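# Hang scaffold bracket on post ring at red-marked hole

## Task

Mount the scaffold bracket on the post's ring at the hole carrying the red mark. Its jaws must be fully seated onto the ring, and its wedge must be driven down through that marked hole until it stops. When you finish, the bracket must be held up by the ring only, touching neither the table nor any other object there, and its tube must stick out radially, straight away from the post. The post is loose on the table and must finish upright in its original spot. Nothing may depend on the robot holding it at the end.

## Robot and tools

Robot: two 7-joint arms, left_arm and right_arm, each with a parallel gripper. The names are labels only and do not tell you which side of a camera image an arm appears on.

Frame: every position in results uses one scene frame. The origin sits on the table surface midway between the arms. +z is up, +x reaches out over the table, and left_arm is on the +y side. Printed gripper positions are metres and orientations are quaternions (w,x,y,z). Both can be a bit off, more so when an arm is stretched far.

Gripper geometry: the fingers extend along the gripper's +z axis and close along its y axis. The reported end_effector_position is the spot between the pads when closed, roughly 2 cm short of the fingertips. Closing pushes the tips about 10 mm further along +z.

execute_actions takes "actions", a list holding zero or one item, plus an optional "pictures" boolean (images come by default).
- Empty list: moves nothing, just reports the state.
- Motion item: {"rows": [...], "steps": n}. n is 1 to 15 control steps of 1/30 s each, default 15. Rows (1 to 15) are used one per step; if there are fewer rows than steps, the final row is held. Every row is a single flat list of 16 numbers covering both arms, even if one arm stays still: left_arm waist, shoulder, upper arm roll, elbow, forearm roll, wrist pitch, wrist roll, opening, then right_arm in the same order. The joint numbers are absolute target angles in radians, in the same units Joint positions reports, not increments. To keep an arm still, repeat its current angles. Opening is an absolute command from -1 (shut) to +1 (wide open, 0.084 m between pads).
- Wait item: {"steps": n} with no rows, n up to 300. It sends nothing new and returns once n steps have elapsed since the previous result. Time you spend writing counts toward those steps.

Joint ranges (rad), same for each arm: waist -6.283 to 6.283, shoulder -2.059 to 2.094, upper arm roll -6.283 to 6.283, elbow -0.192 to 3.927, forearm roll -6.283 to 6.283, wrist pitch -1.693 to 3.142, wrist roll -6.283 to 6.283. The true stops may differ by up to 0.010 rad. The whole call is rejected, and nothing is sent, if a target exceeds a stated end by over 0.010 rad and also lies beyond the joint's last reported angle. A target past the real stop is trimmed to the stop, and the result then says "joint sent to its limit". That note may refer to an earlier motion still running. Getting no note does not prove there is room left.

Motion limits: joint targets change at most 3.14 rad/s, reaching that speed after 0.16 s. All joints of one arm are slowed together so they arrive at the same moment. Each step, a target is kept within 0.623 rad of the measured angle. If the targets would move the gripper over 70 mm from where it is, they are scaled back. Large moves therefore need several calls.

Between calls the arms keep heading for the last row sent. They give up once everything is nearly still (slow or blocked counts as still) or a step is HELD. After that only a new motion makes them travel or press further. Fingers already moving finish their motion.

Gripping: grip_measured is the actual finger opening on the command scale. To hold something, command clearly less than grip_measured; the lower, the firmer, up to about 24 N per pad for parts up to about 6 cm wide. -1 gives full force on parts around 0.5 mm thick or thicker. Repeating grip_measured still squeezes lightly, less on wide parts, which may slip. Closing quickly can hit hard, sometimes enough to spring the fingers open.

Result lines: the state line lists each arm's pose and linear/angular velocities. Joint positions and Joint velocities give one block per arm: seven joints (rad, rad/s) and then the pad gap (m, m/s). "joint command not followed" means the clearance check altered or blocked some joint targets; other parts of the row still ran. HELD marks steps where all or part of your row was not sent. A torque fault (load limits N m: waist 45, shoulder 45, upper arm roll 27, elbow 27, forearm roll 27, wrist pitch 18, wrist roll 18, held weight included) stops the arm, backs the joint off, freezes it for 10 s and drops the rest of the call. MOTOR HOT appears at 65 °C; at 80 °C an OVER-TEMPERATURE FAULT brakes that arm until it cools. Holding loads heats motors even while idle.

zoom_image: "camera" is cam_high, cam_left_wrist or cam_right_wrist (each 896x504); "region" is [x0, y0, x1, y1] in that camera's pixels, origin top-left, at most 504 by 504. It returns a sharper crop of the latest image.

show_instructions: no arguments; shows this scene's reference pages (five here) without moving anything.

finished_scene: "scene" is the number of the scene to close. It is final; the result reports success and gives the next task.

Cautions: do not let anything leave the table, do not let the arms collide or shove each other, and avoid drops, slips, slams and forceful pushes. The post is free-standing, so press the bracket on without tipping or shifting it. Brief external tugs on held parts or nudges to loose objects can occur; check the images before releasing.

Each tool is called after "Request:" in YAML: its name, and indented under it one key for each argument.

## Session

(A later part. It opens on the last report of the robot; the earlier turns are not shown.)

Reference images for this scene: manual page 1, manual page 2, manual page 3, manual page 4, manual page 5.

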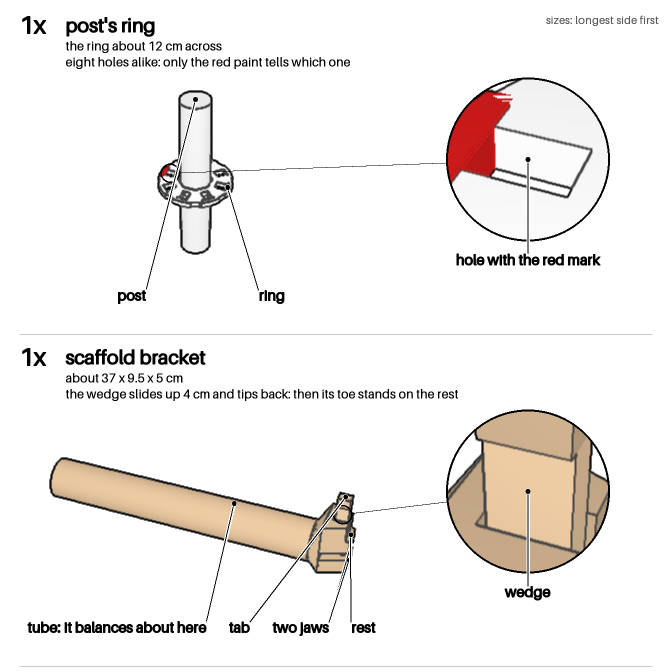

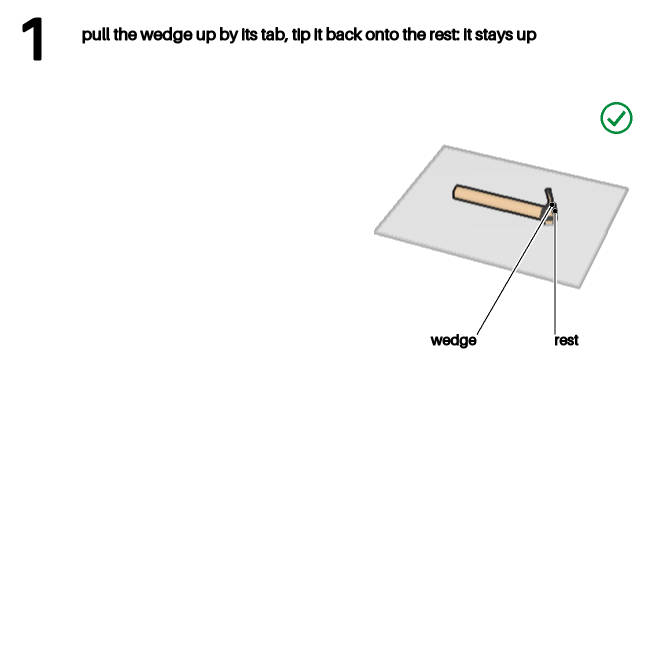

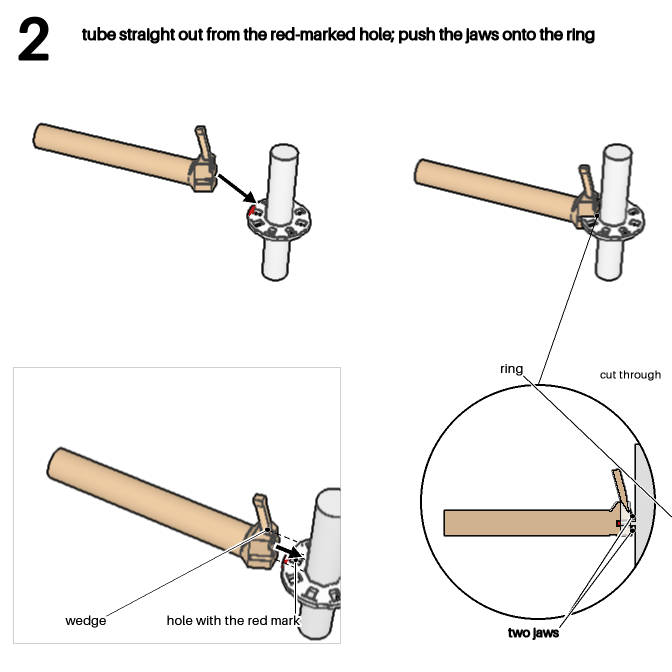

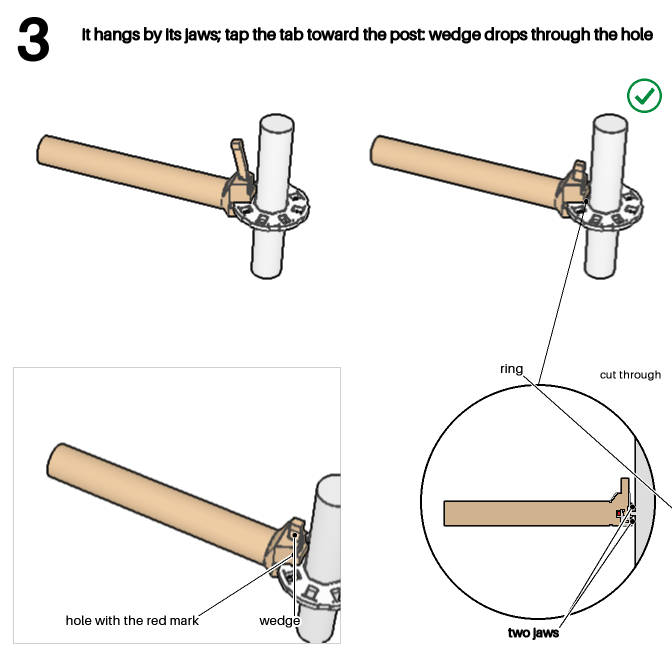

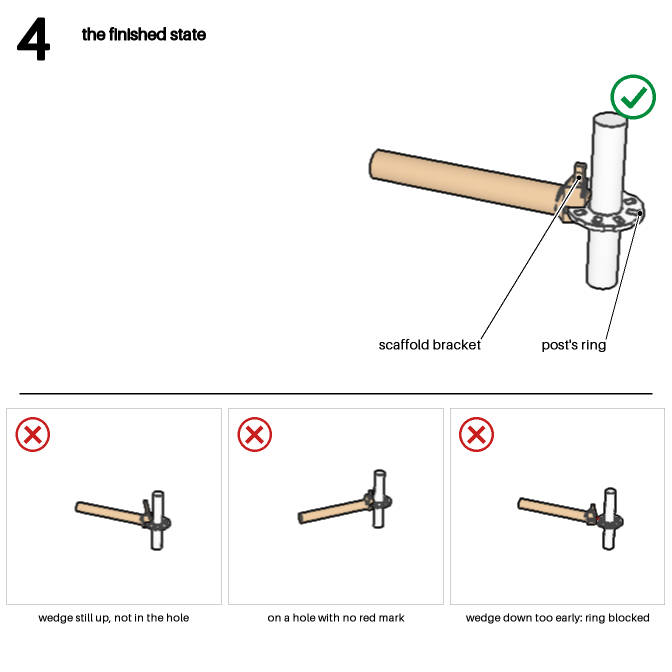

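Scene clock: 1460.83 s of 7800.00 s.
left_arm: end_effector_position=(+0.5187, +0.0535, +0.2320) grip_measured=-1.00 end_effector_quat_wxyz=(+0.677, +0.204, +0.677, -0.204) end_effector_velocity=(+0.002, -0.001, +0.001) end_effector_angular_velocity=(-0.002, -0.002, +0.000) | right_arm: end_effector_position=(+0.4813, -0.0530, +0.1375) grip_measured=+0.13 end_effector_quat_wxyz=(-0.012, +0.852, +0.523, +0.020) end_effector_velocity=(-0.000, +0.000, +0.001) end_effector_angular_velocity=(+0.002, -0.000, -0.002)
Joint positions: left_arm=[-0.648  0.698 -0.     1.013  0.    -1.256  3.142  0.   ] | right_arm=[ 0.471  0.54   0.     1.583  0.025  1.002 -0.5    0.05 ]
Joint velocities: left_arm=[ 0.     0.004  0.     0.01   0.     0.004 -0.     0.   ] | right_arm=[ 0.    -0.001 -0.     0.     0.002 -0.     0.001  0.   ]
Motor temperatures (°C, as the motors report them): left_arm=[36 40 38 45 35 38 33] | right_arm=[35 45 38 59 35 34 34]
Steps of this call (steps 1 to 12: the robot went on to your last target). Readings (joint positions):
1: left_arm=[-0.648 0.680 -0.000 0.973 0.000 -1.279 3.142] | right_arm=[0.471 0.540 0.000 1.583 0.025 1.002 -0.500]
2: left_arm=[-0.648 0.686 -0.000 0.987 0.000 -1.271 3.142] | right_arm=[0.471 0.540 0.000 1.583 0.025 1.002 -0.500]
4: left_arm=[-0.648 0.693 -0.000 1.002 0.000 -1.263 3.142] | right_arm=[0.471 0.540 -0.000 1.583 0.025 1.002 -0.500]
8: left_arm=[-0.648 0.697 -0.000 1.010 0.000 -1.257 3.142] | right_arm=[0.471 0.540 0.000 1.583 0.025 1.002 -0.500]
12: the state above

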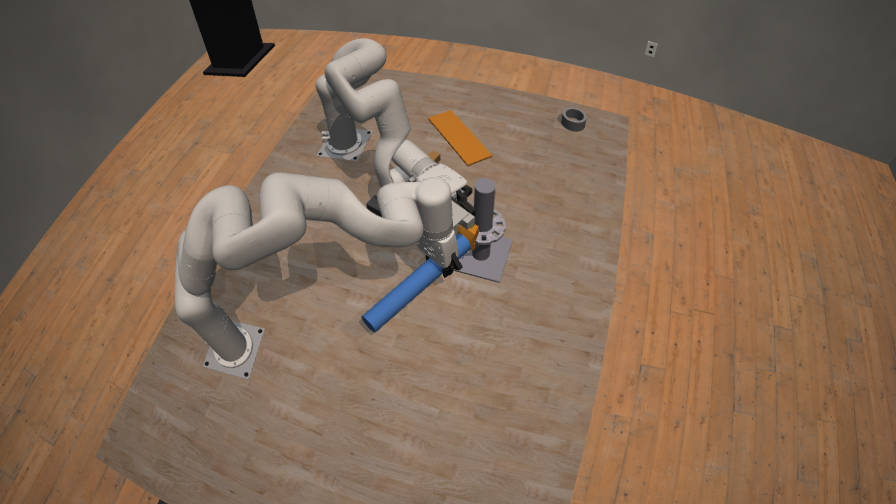

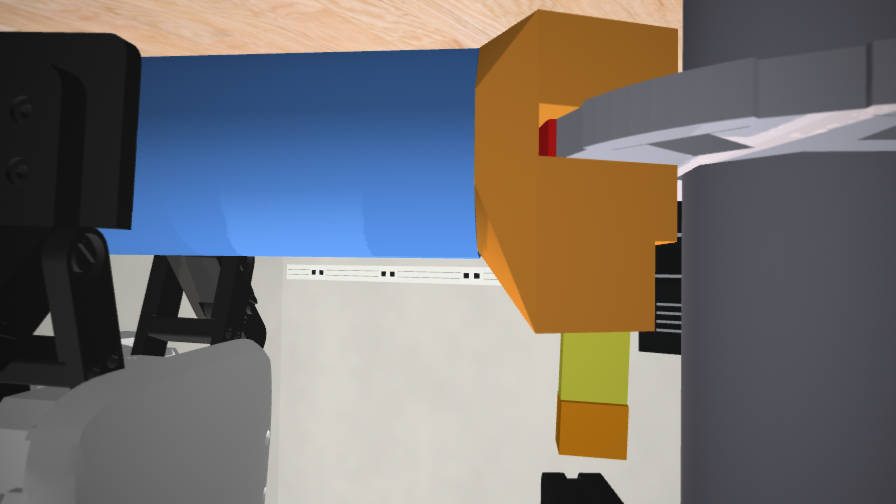

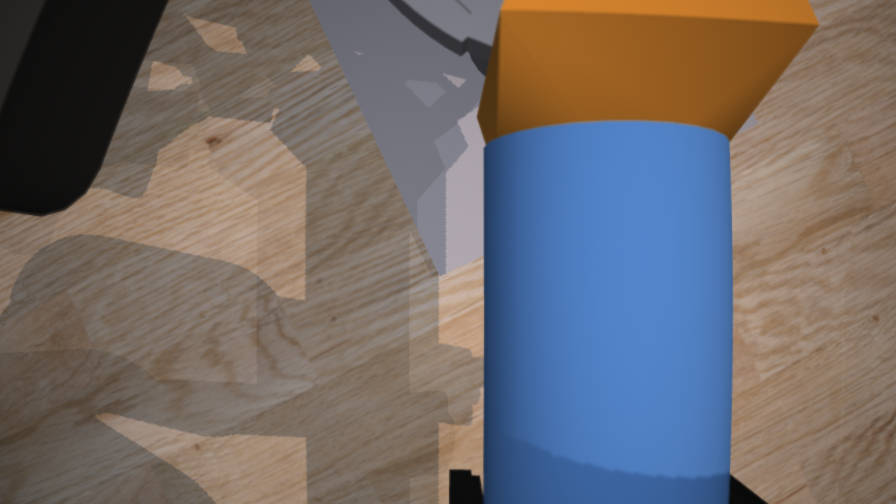

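Request:
execute_actions:
  actions:
    - {"rows":[[-0.646,0.7015,0,1.0149,0,-1.2574,3.1416,-1,0.4712,0.5414,0,1.5847,0.0247,1.0027,-0.4999,-1],[-0.644,0.7045,0,1.0161,0,-1.2592,3.1416,-1,0.4712,0.5414,0,1.5847,0.0247,1.0027,-0.4999,-1],[-0.644,0.7074,0,1.0172,0,-1.2610,3.1416,-1,0.4712,0.5414,0,1.5847,0.0247,1.0027,-0.4999,-1],[-0.644,0.7103,0,1.0183,0,-1.2628,3.1416,-1,0.4712,0.5414,0,1.5847,0.0247,1.0027,-0.4999,-1],[-0.644,0.7133,0,1.0194,0,-1.2646,3.1416,-1,0.4712,0.5414,0,1.5847,0.0247,1.0027,-0.4999,-1],[-0.644,0.7162,0,1.0206,0,-1.2665,3.1416,-1,0.4712,0.5414,0,1.5847,0.0247,1.0027,-0.4999,-1],[-0.644,0.7192,0,1.0217,0,-1.2683,3.1416,-1,0.4712,0.5414,0,1.5847,0.0247,1.0027,-0.4999,-1],[-0.644,0.7221,0,1.0228,0,-1.2701,3.1416,-1,0.4712,0.5414,0,1.5847,0.0247,1.0027,-0.4999,-1],[-0.644,0.7250,0,1.0239,0,-1.2719,3.1416,-1,0.4712,0.5414,0,1.5847,0.0247,1.0027,-0.4999,-1],[-0.644,0.7280,0,1.0251,0,-1.2737,3.1416,-1,0.4712,0.5414,0,1.5847,0.0247,1.0027,-0.4999,-1]],"steps":15}

Scene clock: 1485.40 s of 7800.00 s.
left_arm: end_effector_position=(+0.5205, +0.0553, +0.2241) grip_measured=-1.00 end_effector_quat_wxyz=(+0.679, +0.202, +0.676, -0.203) end_effector_velocity=(+0.000, +0.000, -0.002) end_effector_angular_velocity=(-0.003, -0.006, -0.000) | right_arm: end_effector_position=(+0.4815, -0.0528, +0.1373) grip_measured=+0.13 end_effector_quat_wxyz=(-0.012, +0.852, +0.523, +0.019) end_effector_velocity=(-0.000, +0.000, -0.000) end_effector_angular_velocity=(-0.000, +0.000, +0.000)
Joint positions: left_arm=[-0.644  0.725 -0.     1.026  0.    -1.274  3.142  0.   ] | right_arm=[ 0.471  0.541 -0.     1.585  0.025  1.003 -0.5    0.05 ]
Joint velocities: left_arm=[ 0.001  0.011 -0.     0.007  0.001 -0.011  0.     0.   ] | right_arm=[ 0. -0.  0. -0. -0. -0.  0.  0.]
Motor temperatures (°C, as the motors report them): left_arm=[36 40 38 45 35 38 33] | right_arm=[35 45 38 59 35 34 34]
Steps of this call (steps 1 to 30: the robot went on to your last target; steps 31 to 90: nothing new was sent; then 21.07 s passed at rest; steps 91 to 105: all 15 steps of this action). Readings (joint positions):
91: left_arm=[-0.648 0.699 -0.000 1.014 0.000 -1.256 3.142] | right_arm=[0.471 0.540 -0.000 1.583 0.025 1.002 -0.500]
92: left_arm=[-0.648 0.699 -0.000 1.014 0.000 -1.256 3.142] | right_arm=[0.471 0.540 -0.000 1.583 0.025 1.002 -0.500]
94: left_arm=[-0.646 0.702 -0.000 1.016 0.000 -1.258 3.142] | right_arm=[0.471 0.541 -0.000 1.584 0.025 1.003 -0.500]
98: left_arm=[-0.644 0.713 0.000 1.019 -0.000 -1.264 3.142] | right_arm=[0.471 0.541 -0.000 1.584 0.025 1.003 -0.500]
105: the state above

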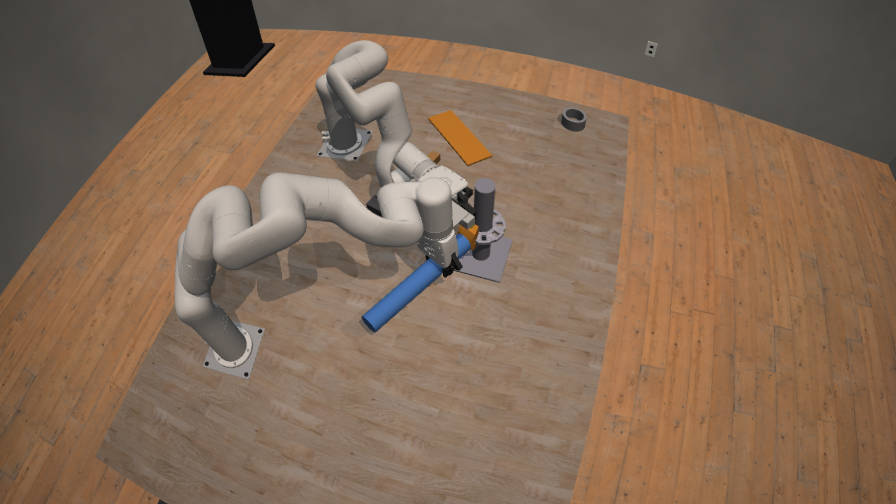

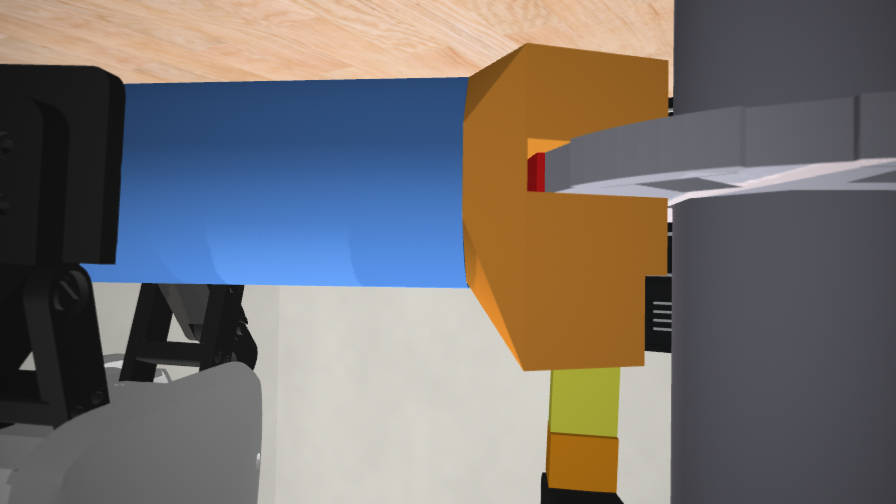

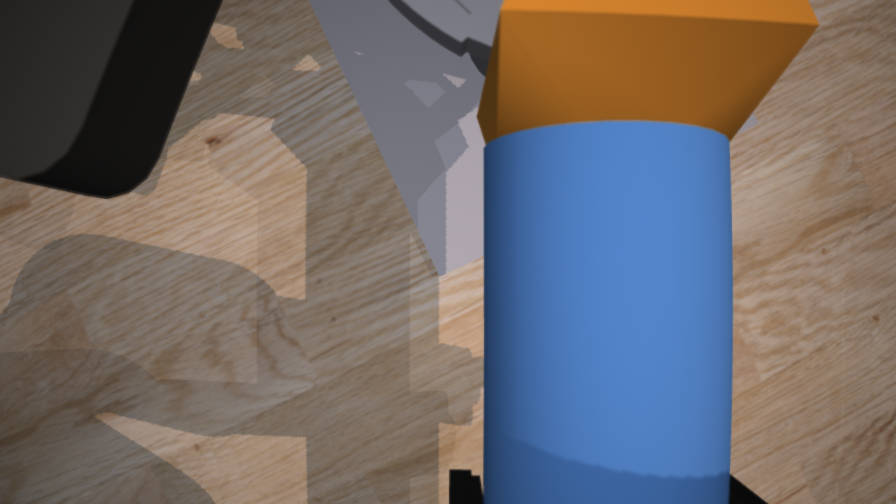

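Request:
execute_actions:
  actions: []

Scene clock: 1495.70 s of 7800.00 s.
left_arm: end_effector_position=(+0.5203, +0.0555, +0.2224) grip_measured=-1.00 end_effector_quat_wxyz=(+0.678, +0.202, +0.677, -0.202) end_effector_velocity=(+0.000, +0.000, +0.000) end_effector_angular_velocity=(+0.000, -0.001, +0.001) | right_arm: end_effector_position=(+0.4815, -0.0526, +0.1374) grip_measured=+0.13 end_effector_quat_wxyz=(-0.012, +0.852, +0.523, +0.020) end_effector_velocity=(-0.000, +0.000, -0.000) end_effector_angular_velocity=(+0.001, +0.001, -0.002)
Joint positions: left_arm=[-0.644  0.728 -0.     1.025  0.    -1.275  3.142  0.   ] | right_arm=[ 0.471  0.541 -0.     1.585  0.025  1.003 -0.5    0.05 ]
Joint velocities: left_arm=[ 0.001  0.     0.     0.     0.    -0.     0.     0.   ] | right_arm=[ 0.     0.    -0.    -0.     0.001  0.     0.002 -0.   ]
Motor temperatures (°C, as the motors report them): left_arm=[36 39 38 45 35 39 33] | right_arm=[35 45 38 59 35 34 34]
Steps of this call (steps 1 to 15: the robot went on to your last target; steps 16 to 90: nothing new was sent; then 7.30 s passed at rest). Readings (joint positions):
1: left_arm=[-0.644 0.726 -0.000 1.026 0.000 -1.275 3.142] | right_arm=[0.471 0.541 -0.000 1.585 0.025 1.003 -0.500]
2: left_arm=[-0.644 0.726 -0.000 1.026 0.000 -1.275 3.142] | right_arm=[0.471 0.541 -0.000 1.585 0.025 1.003 -0.500]
4: left_arm=[-0.644 0.726 -0.000 1.026 0.000 -1.275 3.142] | right_arm=[0.471 0.541 -0.000 1.585 0.025 1.003 -0.500]
8: left_arm=[-0.644 0.727 -0.000 1.026 0.000 -1.275 3.142] | right_arm=[0.471 0.541 -0.000 1.585 0.025 1.003 -0.500]
90: the state above
All arms were judged still, so your last target was given up. Only a new action makes them travel on or press farther. Fingers that are still opening or closing keep moving.

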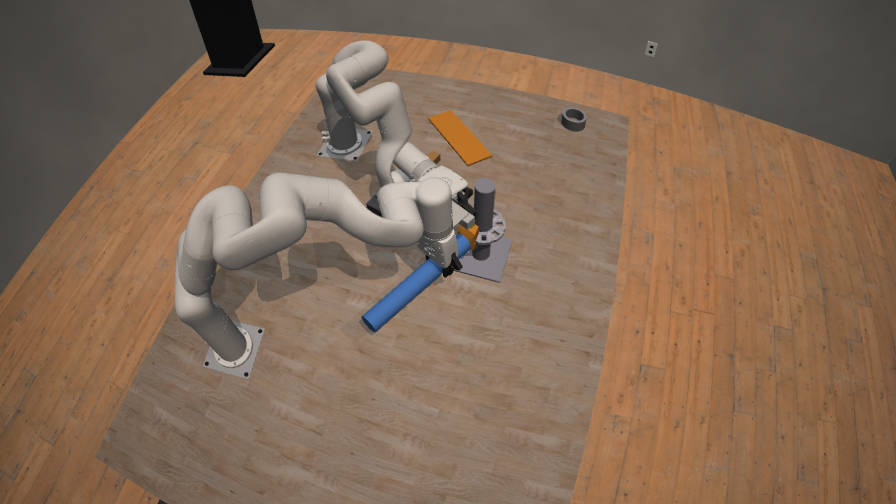

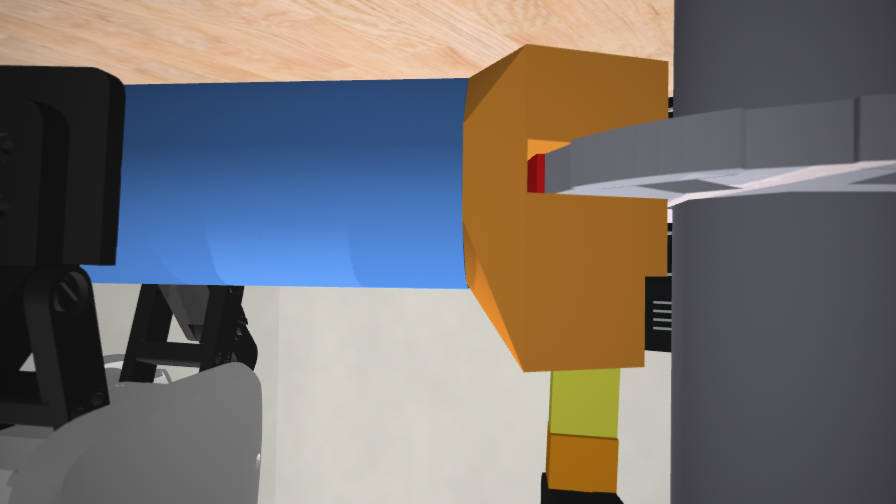

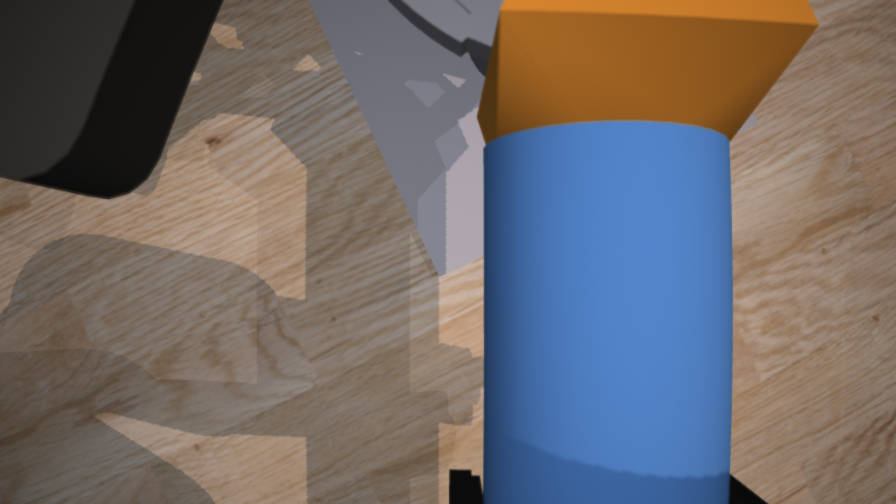

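Request:
execute_actions:
  actions:
    - {"rows":[[-0.644,0.7280,0,1.0251,0,-1.2737,3.1416,-1,0.4712,0.5414,0,1.5847,0.0247,1.0027,-0.4999,-0.5],[-0.644,0.7280,0,1.0251,0,-1.2737,3.1416,-1,0.4712,0.5414,0,1.5847,0.0247,1.0027,-0.4999,-0.2],[-0.644,0.7280,0,1.0251,0,-1.2737,3.1416,-1,0.4712,0.5414,0,1.5847,0.0247,1.0027,-0.4999,0.0],[-0.644,0.7280,0,1.0251,0,-1.2737,3.1416,-1,0.4712,0.5414,0,1.5847,0.0247,1.0027,-0.4999,0.1],[-0.644,0.7280,0,1.0251,0,-1.2737,3.1416,-1,0.4712,0.5414,0,1.5847,0.0247,1.0027,-0.4999,0.15],[-0.644,0.7280,0,1.0251,0,-1.2737,3.1416,-1,0.4712,0.5414,0,1.5847,0.0247,1.0027,-0.4999,0.2],[-0.644,0.7280,0,1.0251,0,-1.2737,3.1416,-1,0.4712,0.5414,0,1.5847,0.0247,1.0027,-0.4999,0.25],[-0.644,0.7280,0,1.0251,0,-1.2737,3.1416,-1,0.4712,0.5414,0,1.5847,0.0247,1.0027,-0.4999,0.3],[-0.644,0.7280,0,1.0251,0,-1.2737,3.1416,-1,0.4712,0.5414,0,1.5847,0.0247,1.0027,-0.4999,0.4],[-0.644,0.7280,0,1.0251,0,-1.2737,3.1416,-1,0.4712,0.5414,0,1.5847,0.0247,1.0027,-0.4999,0.5],[-0.644,0.7280,0,1.0251,0,-1.2737,3.1416,-1,0.4712,0.5414,0,1.5847,0.0247,1.0027,-0.4999,0.6]],"steps":15}

Scene clock: 1519.83 s of 7800.00 s.
left_arm: end_effector_position=(+0.5200, +0.0554, +0.2231) grip_measured=-1.00 end_effector_quat_wxyz=(+0.679, +0.202, +0.676, -0.203) end_effector_velocity=(+0.002, +0.003, +0.002) end_effector_angular_velocity=(-0.003, -0.006, +0.006) | right_arm: end_effector_position=(+0.4821, -0.0520, +0.1390) grip_measured=+0.59 end_effector_quat_wxyz=(-0.012, +0.852, +0.523, +0.021) end_effector_velocity=(-0.007, -0.010, -0.021) end_effector_angular_velocity=(-0.030, +0.037, -0.002)
Joint positions: left_arm=[-0.644  0.728 -0.     1.025  0.    -1.277  3.142  0.   ] | right_arm=[ 0.471  0.54   0.     1.586  0.025  1.002 -0.5    0.069]
Joint velocities: left_arm=[ 0.003 -0.001  0.003  0.    -0.001 -0.006 -0.001  0.   ] | right_arm=[-0.003  0.019 -0.002 -0.02  -0.003  0.008 -0.001  0.   ]
Motor temperatures (°C, as the motors report them): left_arm=[36 39 38 44 35 39 33] | right_arm=[35 45 38 60 35 35 34]
Steps of this call (steps 1 to 90: nothing new was sent; then 20.63 s passed at rest; steps 91 to 105: all 15 steps of this action). Readings (joint positions):
91: left_arm=[-0.644 0.728 -0.000 1.025 0.000 -1.275 3.142] | right_arm=[0.471 0.541 -0.000 1.585 0.025 1.003 -0.500]
92: left_arm=[-0.644 0.728 -0.000 1.025 0.000 -1.275 3.142] | right_arm=[0.471 0.541 -0.000 1.585 0.025 1.003 -0.500]
94: left_arm=[-0.644 0.728 -0.000 1.025 0.000 -1.275 3.142] | right_arm=[0.471 0.541 -0.000 1.585 0.025 1.003 -0.500]
98: left_arm=[-0.645 0.727 -0.001 1.026 0.001 -1.276 3.142] | right_arm=[0.472 0.537 0.001 1.592 0.025 1.000 -0.500]
105: the state above

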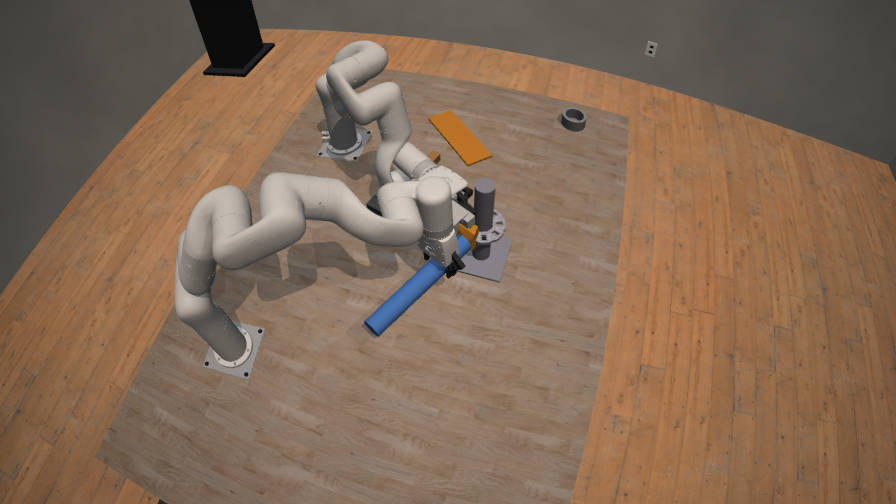

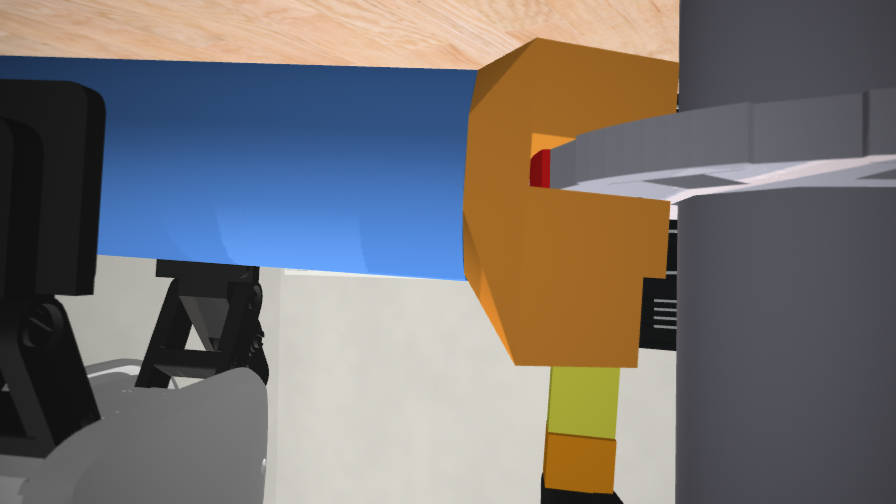

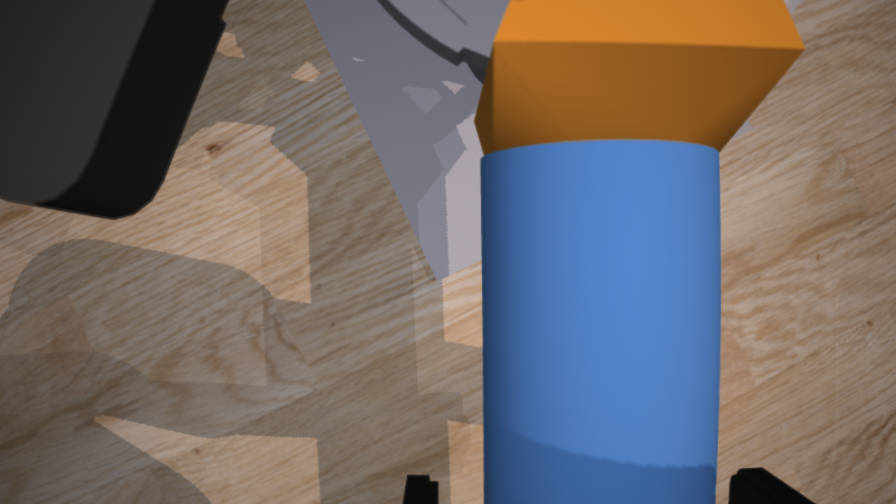

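Request:
execute_actions:
  actions:
    - {"rows":[[-0.644,0.7221,0,1.0228,0,-1.2701,3.1416,-1,0.4712,0.5414,0,1.5847,0.0247,1.0027,-0.4999,0.8],[-0.644,0.7133,0,1.0194,0,-1.2646,3.1416,-1,0.4712,0.5414,0,1.5847,0.0247,1.0027,-0.4999,1],[-0.644,0.7045,0,1.0161,0,-1.2592,3.1416,-1,0.4712,0.5414,0,1.5847,0.0247,1.0027,-0.4999,1],[-0.644,0.6986,0,1.0138,0,-1.2556,3.1416,-1,0.4712,0.5414,0,1.5847,0.0247,1.0027,-0.4999,1],[-0.646,0.6886,0,0.9907,0,-1.2688,3.1416,-1,0.4712,0.5414,0,1.5847,0.0247,1.0027,-0.4999,1],[-0.648,0.6737,0,0.9560,0,-1.2885,3.1416,-1,0.4712,0.5414,0,1.5847,0.0247,1.0027,-0.4999,1],[-0.650,0.6587,0,0.9212,0,-1.3082,3.1416,-1,0.4712,0.5414,0,1.5847,0.0247,1.0027,-0.4999,1],[-0.652,0.6440,0,0.8871,0,-1.3279,3.1416,-1,0.4712,0.5414,0,1.5847,0.0247,1.0027,-0.4999,1],[-0.654,0.6240,0,0.8540,0,-1.3408,3.1416,-1,0.4712,0.5414,0,1.5847,0.0247,1.0027,-0.4999,1],[-0.657,0.6000,0,0.8250,0,-1.3458,3.1416,-1,0.4712,0.5414,0,1.5847,0.0247,1.0027,-0.4999,1],[-0.660,0.5750,0,0.7980,0,-1.3478,3.1416,-1,0.4712,0.5414,0,1.5847,0.0247,1.0027,-0.4999,1],[-0.662,0.5560,0,0.7800,0,-1.3468,3.1416,-1,0.4712,0.5414,0,1.5847,0.0247,1.0027,-0.4999,1],[-0.664,0.5438,0,0.7689,0,-1.3457,3.1416,-1,0.4712,0.5414,0,1.5847,0.0247,1.0027,-0.4999,1]],"steps":15}
  pictures: false

Request:
execute_actions:
  actions:
    - {"steps":12}

Scene clock: 1545.83 s of 7800.00 s.
left_arm: end_effector_position=(+0.4717, +0.0760, +0.2402) grip_measured=-1.00 end_effector_quat_wxyz=(+0.673, +0.209, +0.679, -0.207) end_effector_velocity=(-0.107, +0.019, +0.137) end_effector_angular_velocity=(-0.086, -0.115, -0.074) | right_arm: end_effector_position=(+0.4815, -0.0526, +0.1375) grip_measured=+1.00 end_effector_quat_wxyz=(-0.012, +0.852, +0.523, +0.020) end_effector_velocity=(-0.000, +0.000, -0.000) end_effector_angular_velocity=(+0.001, +0.001, -0.001)
Joint positions: left_arm=[-0.66   0.579 -0.     0.803 -0.    -1.337  3.142  0.   ] | right_arm=[ 0.471  0.541  0.     1.585  0.025  1.003 -0.5    0.084]
Joint velocities: left_arm=[-0.06  -0.467 -0.013 -0.427  0.002 -0.104  0.     0.   ] | right_arm=[ 0.     0.001  0.     0.     0.002  0.     0.    -0.   ]
Motor temperatures (°C, as the motors report them): left_arm=[36 39 38 44 35 39 33] | right_arm=[35 44 38 56 35 34 34]
Steps of this call (steps 1 to 15: the robot went on to your last target; steps 16 to 90: nothing new was sent; then 22.50 s passed at rest; steps 91 to 105: all 15 steps of this action). Readings (joint positions):
91: left_arm=[-0.644 0.728 0.000 1.025 0.000 -1.278 3.142] | right_arm=[0.471 0.541 0.000 1.585 0.025 1.003 -0.500]
92: left_arm=[-0.644 0.727 0.000 1.024 -0.000 -1.277 3.142] | right_arm=[0.471 0.541 0.000 1.585 0.025 1.003 -0.500]
94: left_arm=[-0.644 0.720 0.000 1.020 -0.000 -1.269 3.142] | right_arm=[0.471 0.541 0.000 1.585 0.025 1.003 -0.500]
98: left_arm=[-0.645 0.694 0.001 0.980 -0.001 -1.272 3.142] | right_arm=[0.471 0.541 -0.000 1.585 0.025 1.003 -0.500]
105: the state above

Scene clock: 1546.23 s of 7800.00 s.
left_arm: end_effector_position=(+0.4637, +0.0785, +0.2496) grip_measured=-1.00 end_effector_quat_wxyz=(+0.675, +0.209, +0.676, -0.209) end_effector_velocity=(-0.002, -0.000, +0.003) end_effector_angular_velocity=(-0.003, -0.003, -0.002) | right_arm: end_effector_position=(+0.4815, -0.0526, +0.1375) grip_measured=+1.00 end_effector_quat_wxyz=(-0.012, +0.852, +0.523, +0.020) end_effector_velocity=(-0.000, +0.001, +0.000) end_effector_angular_velocity=(+0.000, -0.000, +0.001)
Joint positions: left_arm=[-0.664  0.545  0.     0.77  -0.    -1.345  3.142  0.   ] | right_arm=[ 0.471  0.541 -0.     1.585  0.025  1.003 -0.5    0.084]
Joint velocities: left_arm=[-0.001 -0.007 -0.001 -0.005  0.    -0.002 -0.     0.   ] | right_arm=[ 0.001 -0.     0.     0.    -0.    -0.     0.001  0.   ]
Motor temperatures (°C, as the motors report them): left_arm=[36 39 38 44 35 39 33] | right_arm=[35 44 38 56 35 34 34]
Steps of this call (steps 1 to 12: the robot went on to your last target). Readings (joint positions):
1: left_arm=[-0.661 0.567 -0.000 0.792 -0.000 -1.340 3.142] | right_arm=[0.471 0.541 0.000 1.585 0.025 1.003 -0.500]
2: left_arm=[-0.662 0.559 -0.000 0.785 -0.000 -1.342 3.142] | right_arm=[0.471 0.541 -0.000 1.585 0.025 1.003 -0.500]
4: left_arm=[-0.663 0.551 -0.000 0.777 -0.000 -1.344 3.142] | right_arm=[0.471 0.541 -0.000 1.585 0.025 1.003 -0.500]
8: left_arm=[-0.664 0.546 0.000 0.771 -0.000 -1.345 3.142] | right_arm=[0.471 0.541 -0.000 1.585 0.025 1.003 -0.500]
12: the state above

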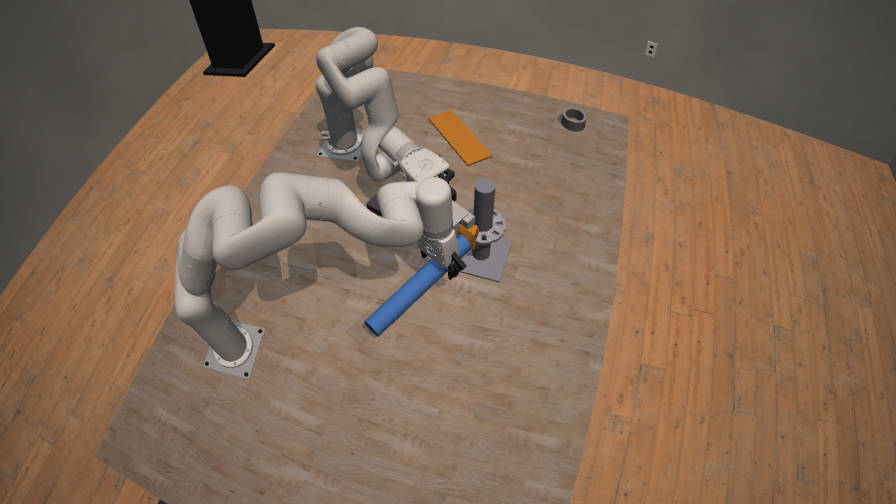

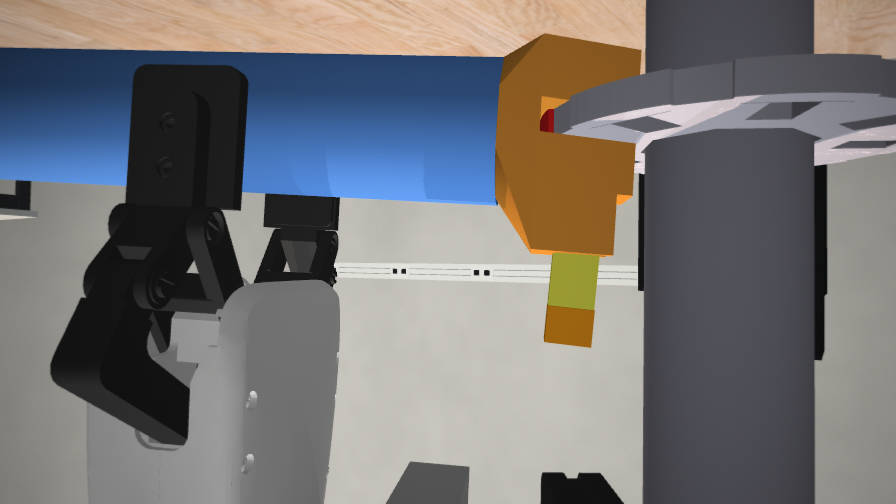

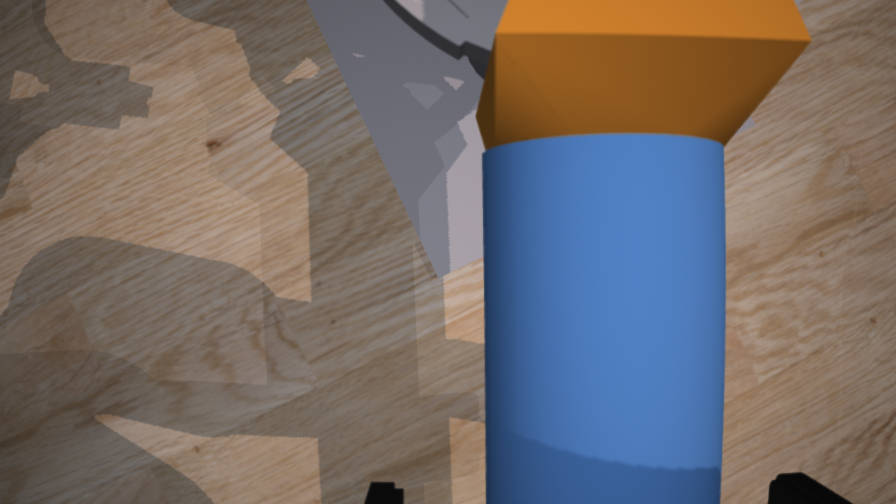

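Request:
zoom_image:
  camera: "cam_left_wrist"
  region: [480, 20, 680, 360]

Request:
show_instructions:

Region (480, 20, 680, 360) of cam_left_wrist's 896x504 image, scaled by 1.482, with more detail than that image has; it fills the left 296 columns of this view, and the rest is white.

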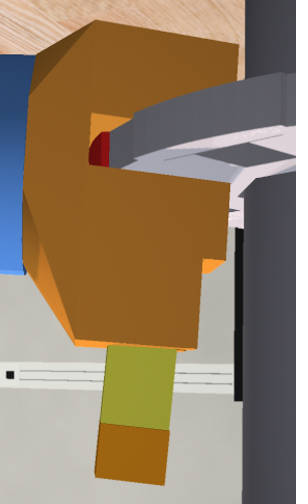

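Reference images for this scene: manual page 1, manual page 2, manual page 3, manual page 4, manual page 5.

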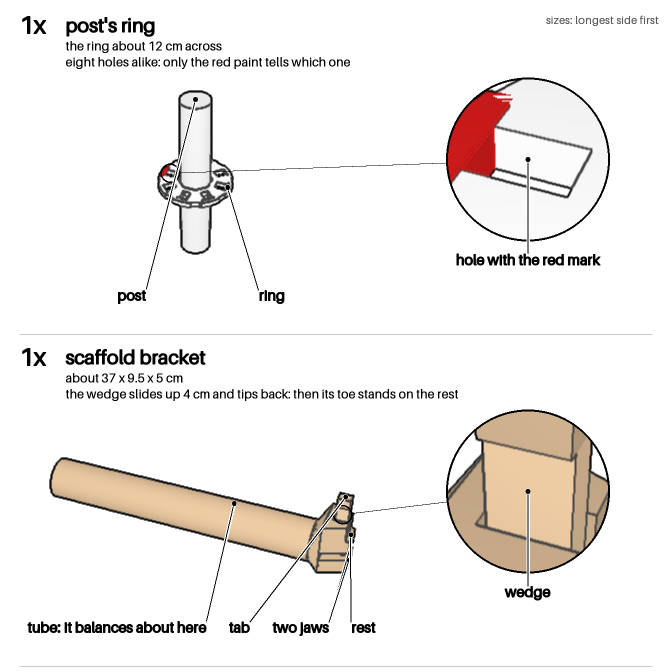

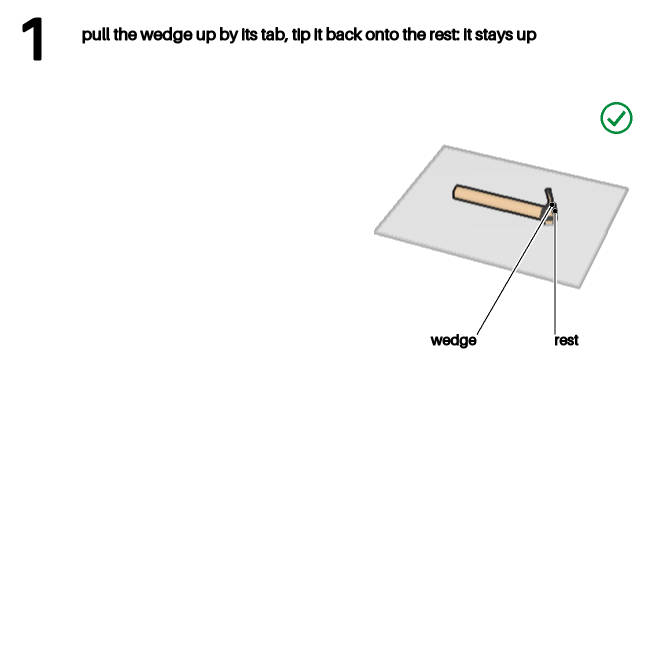

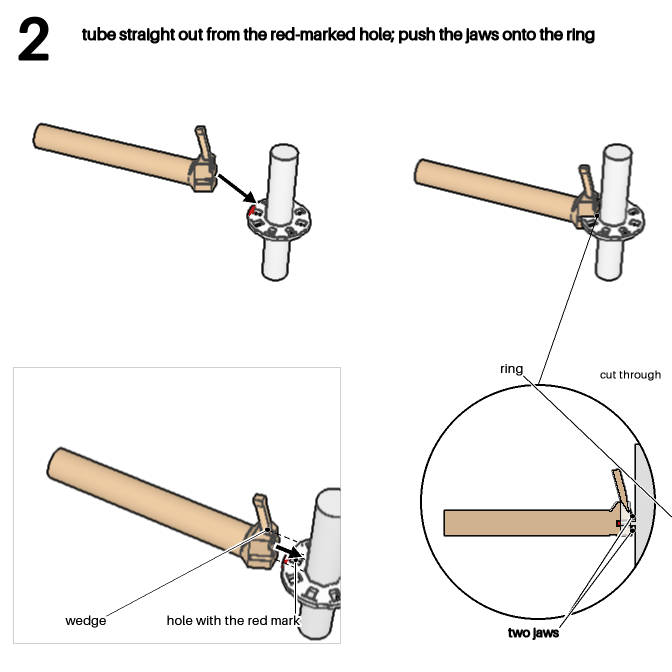

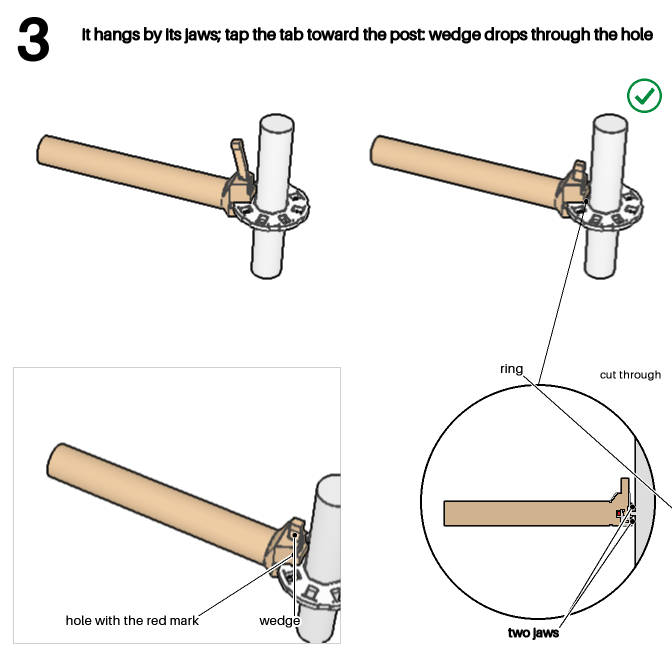

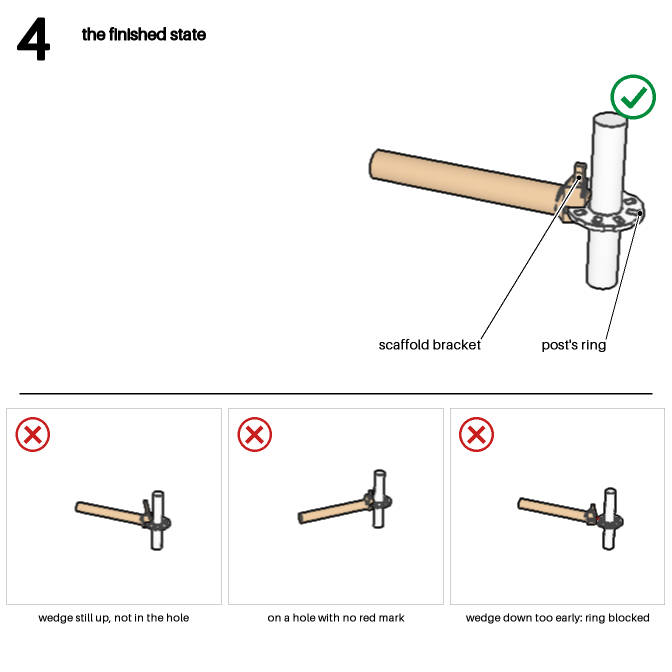

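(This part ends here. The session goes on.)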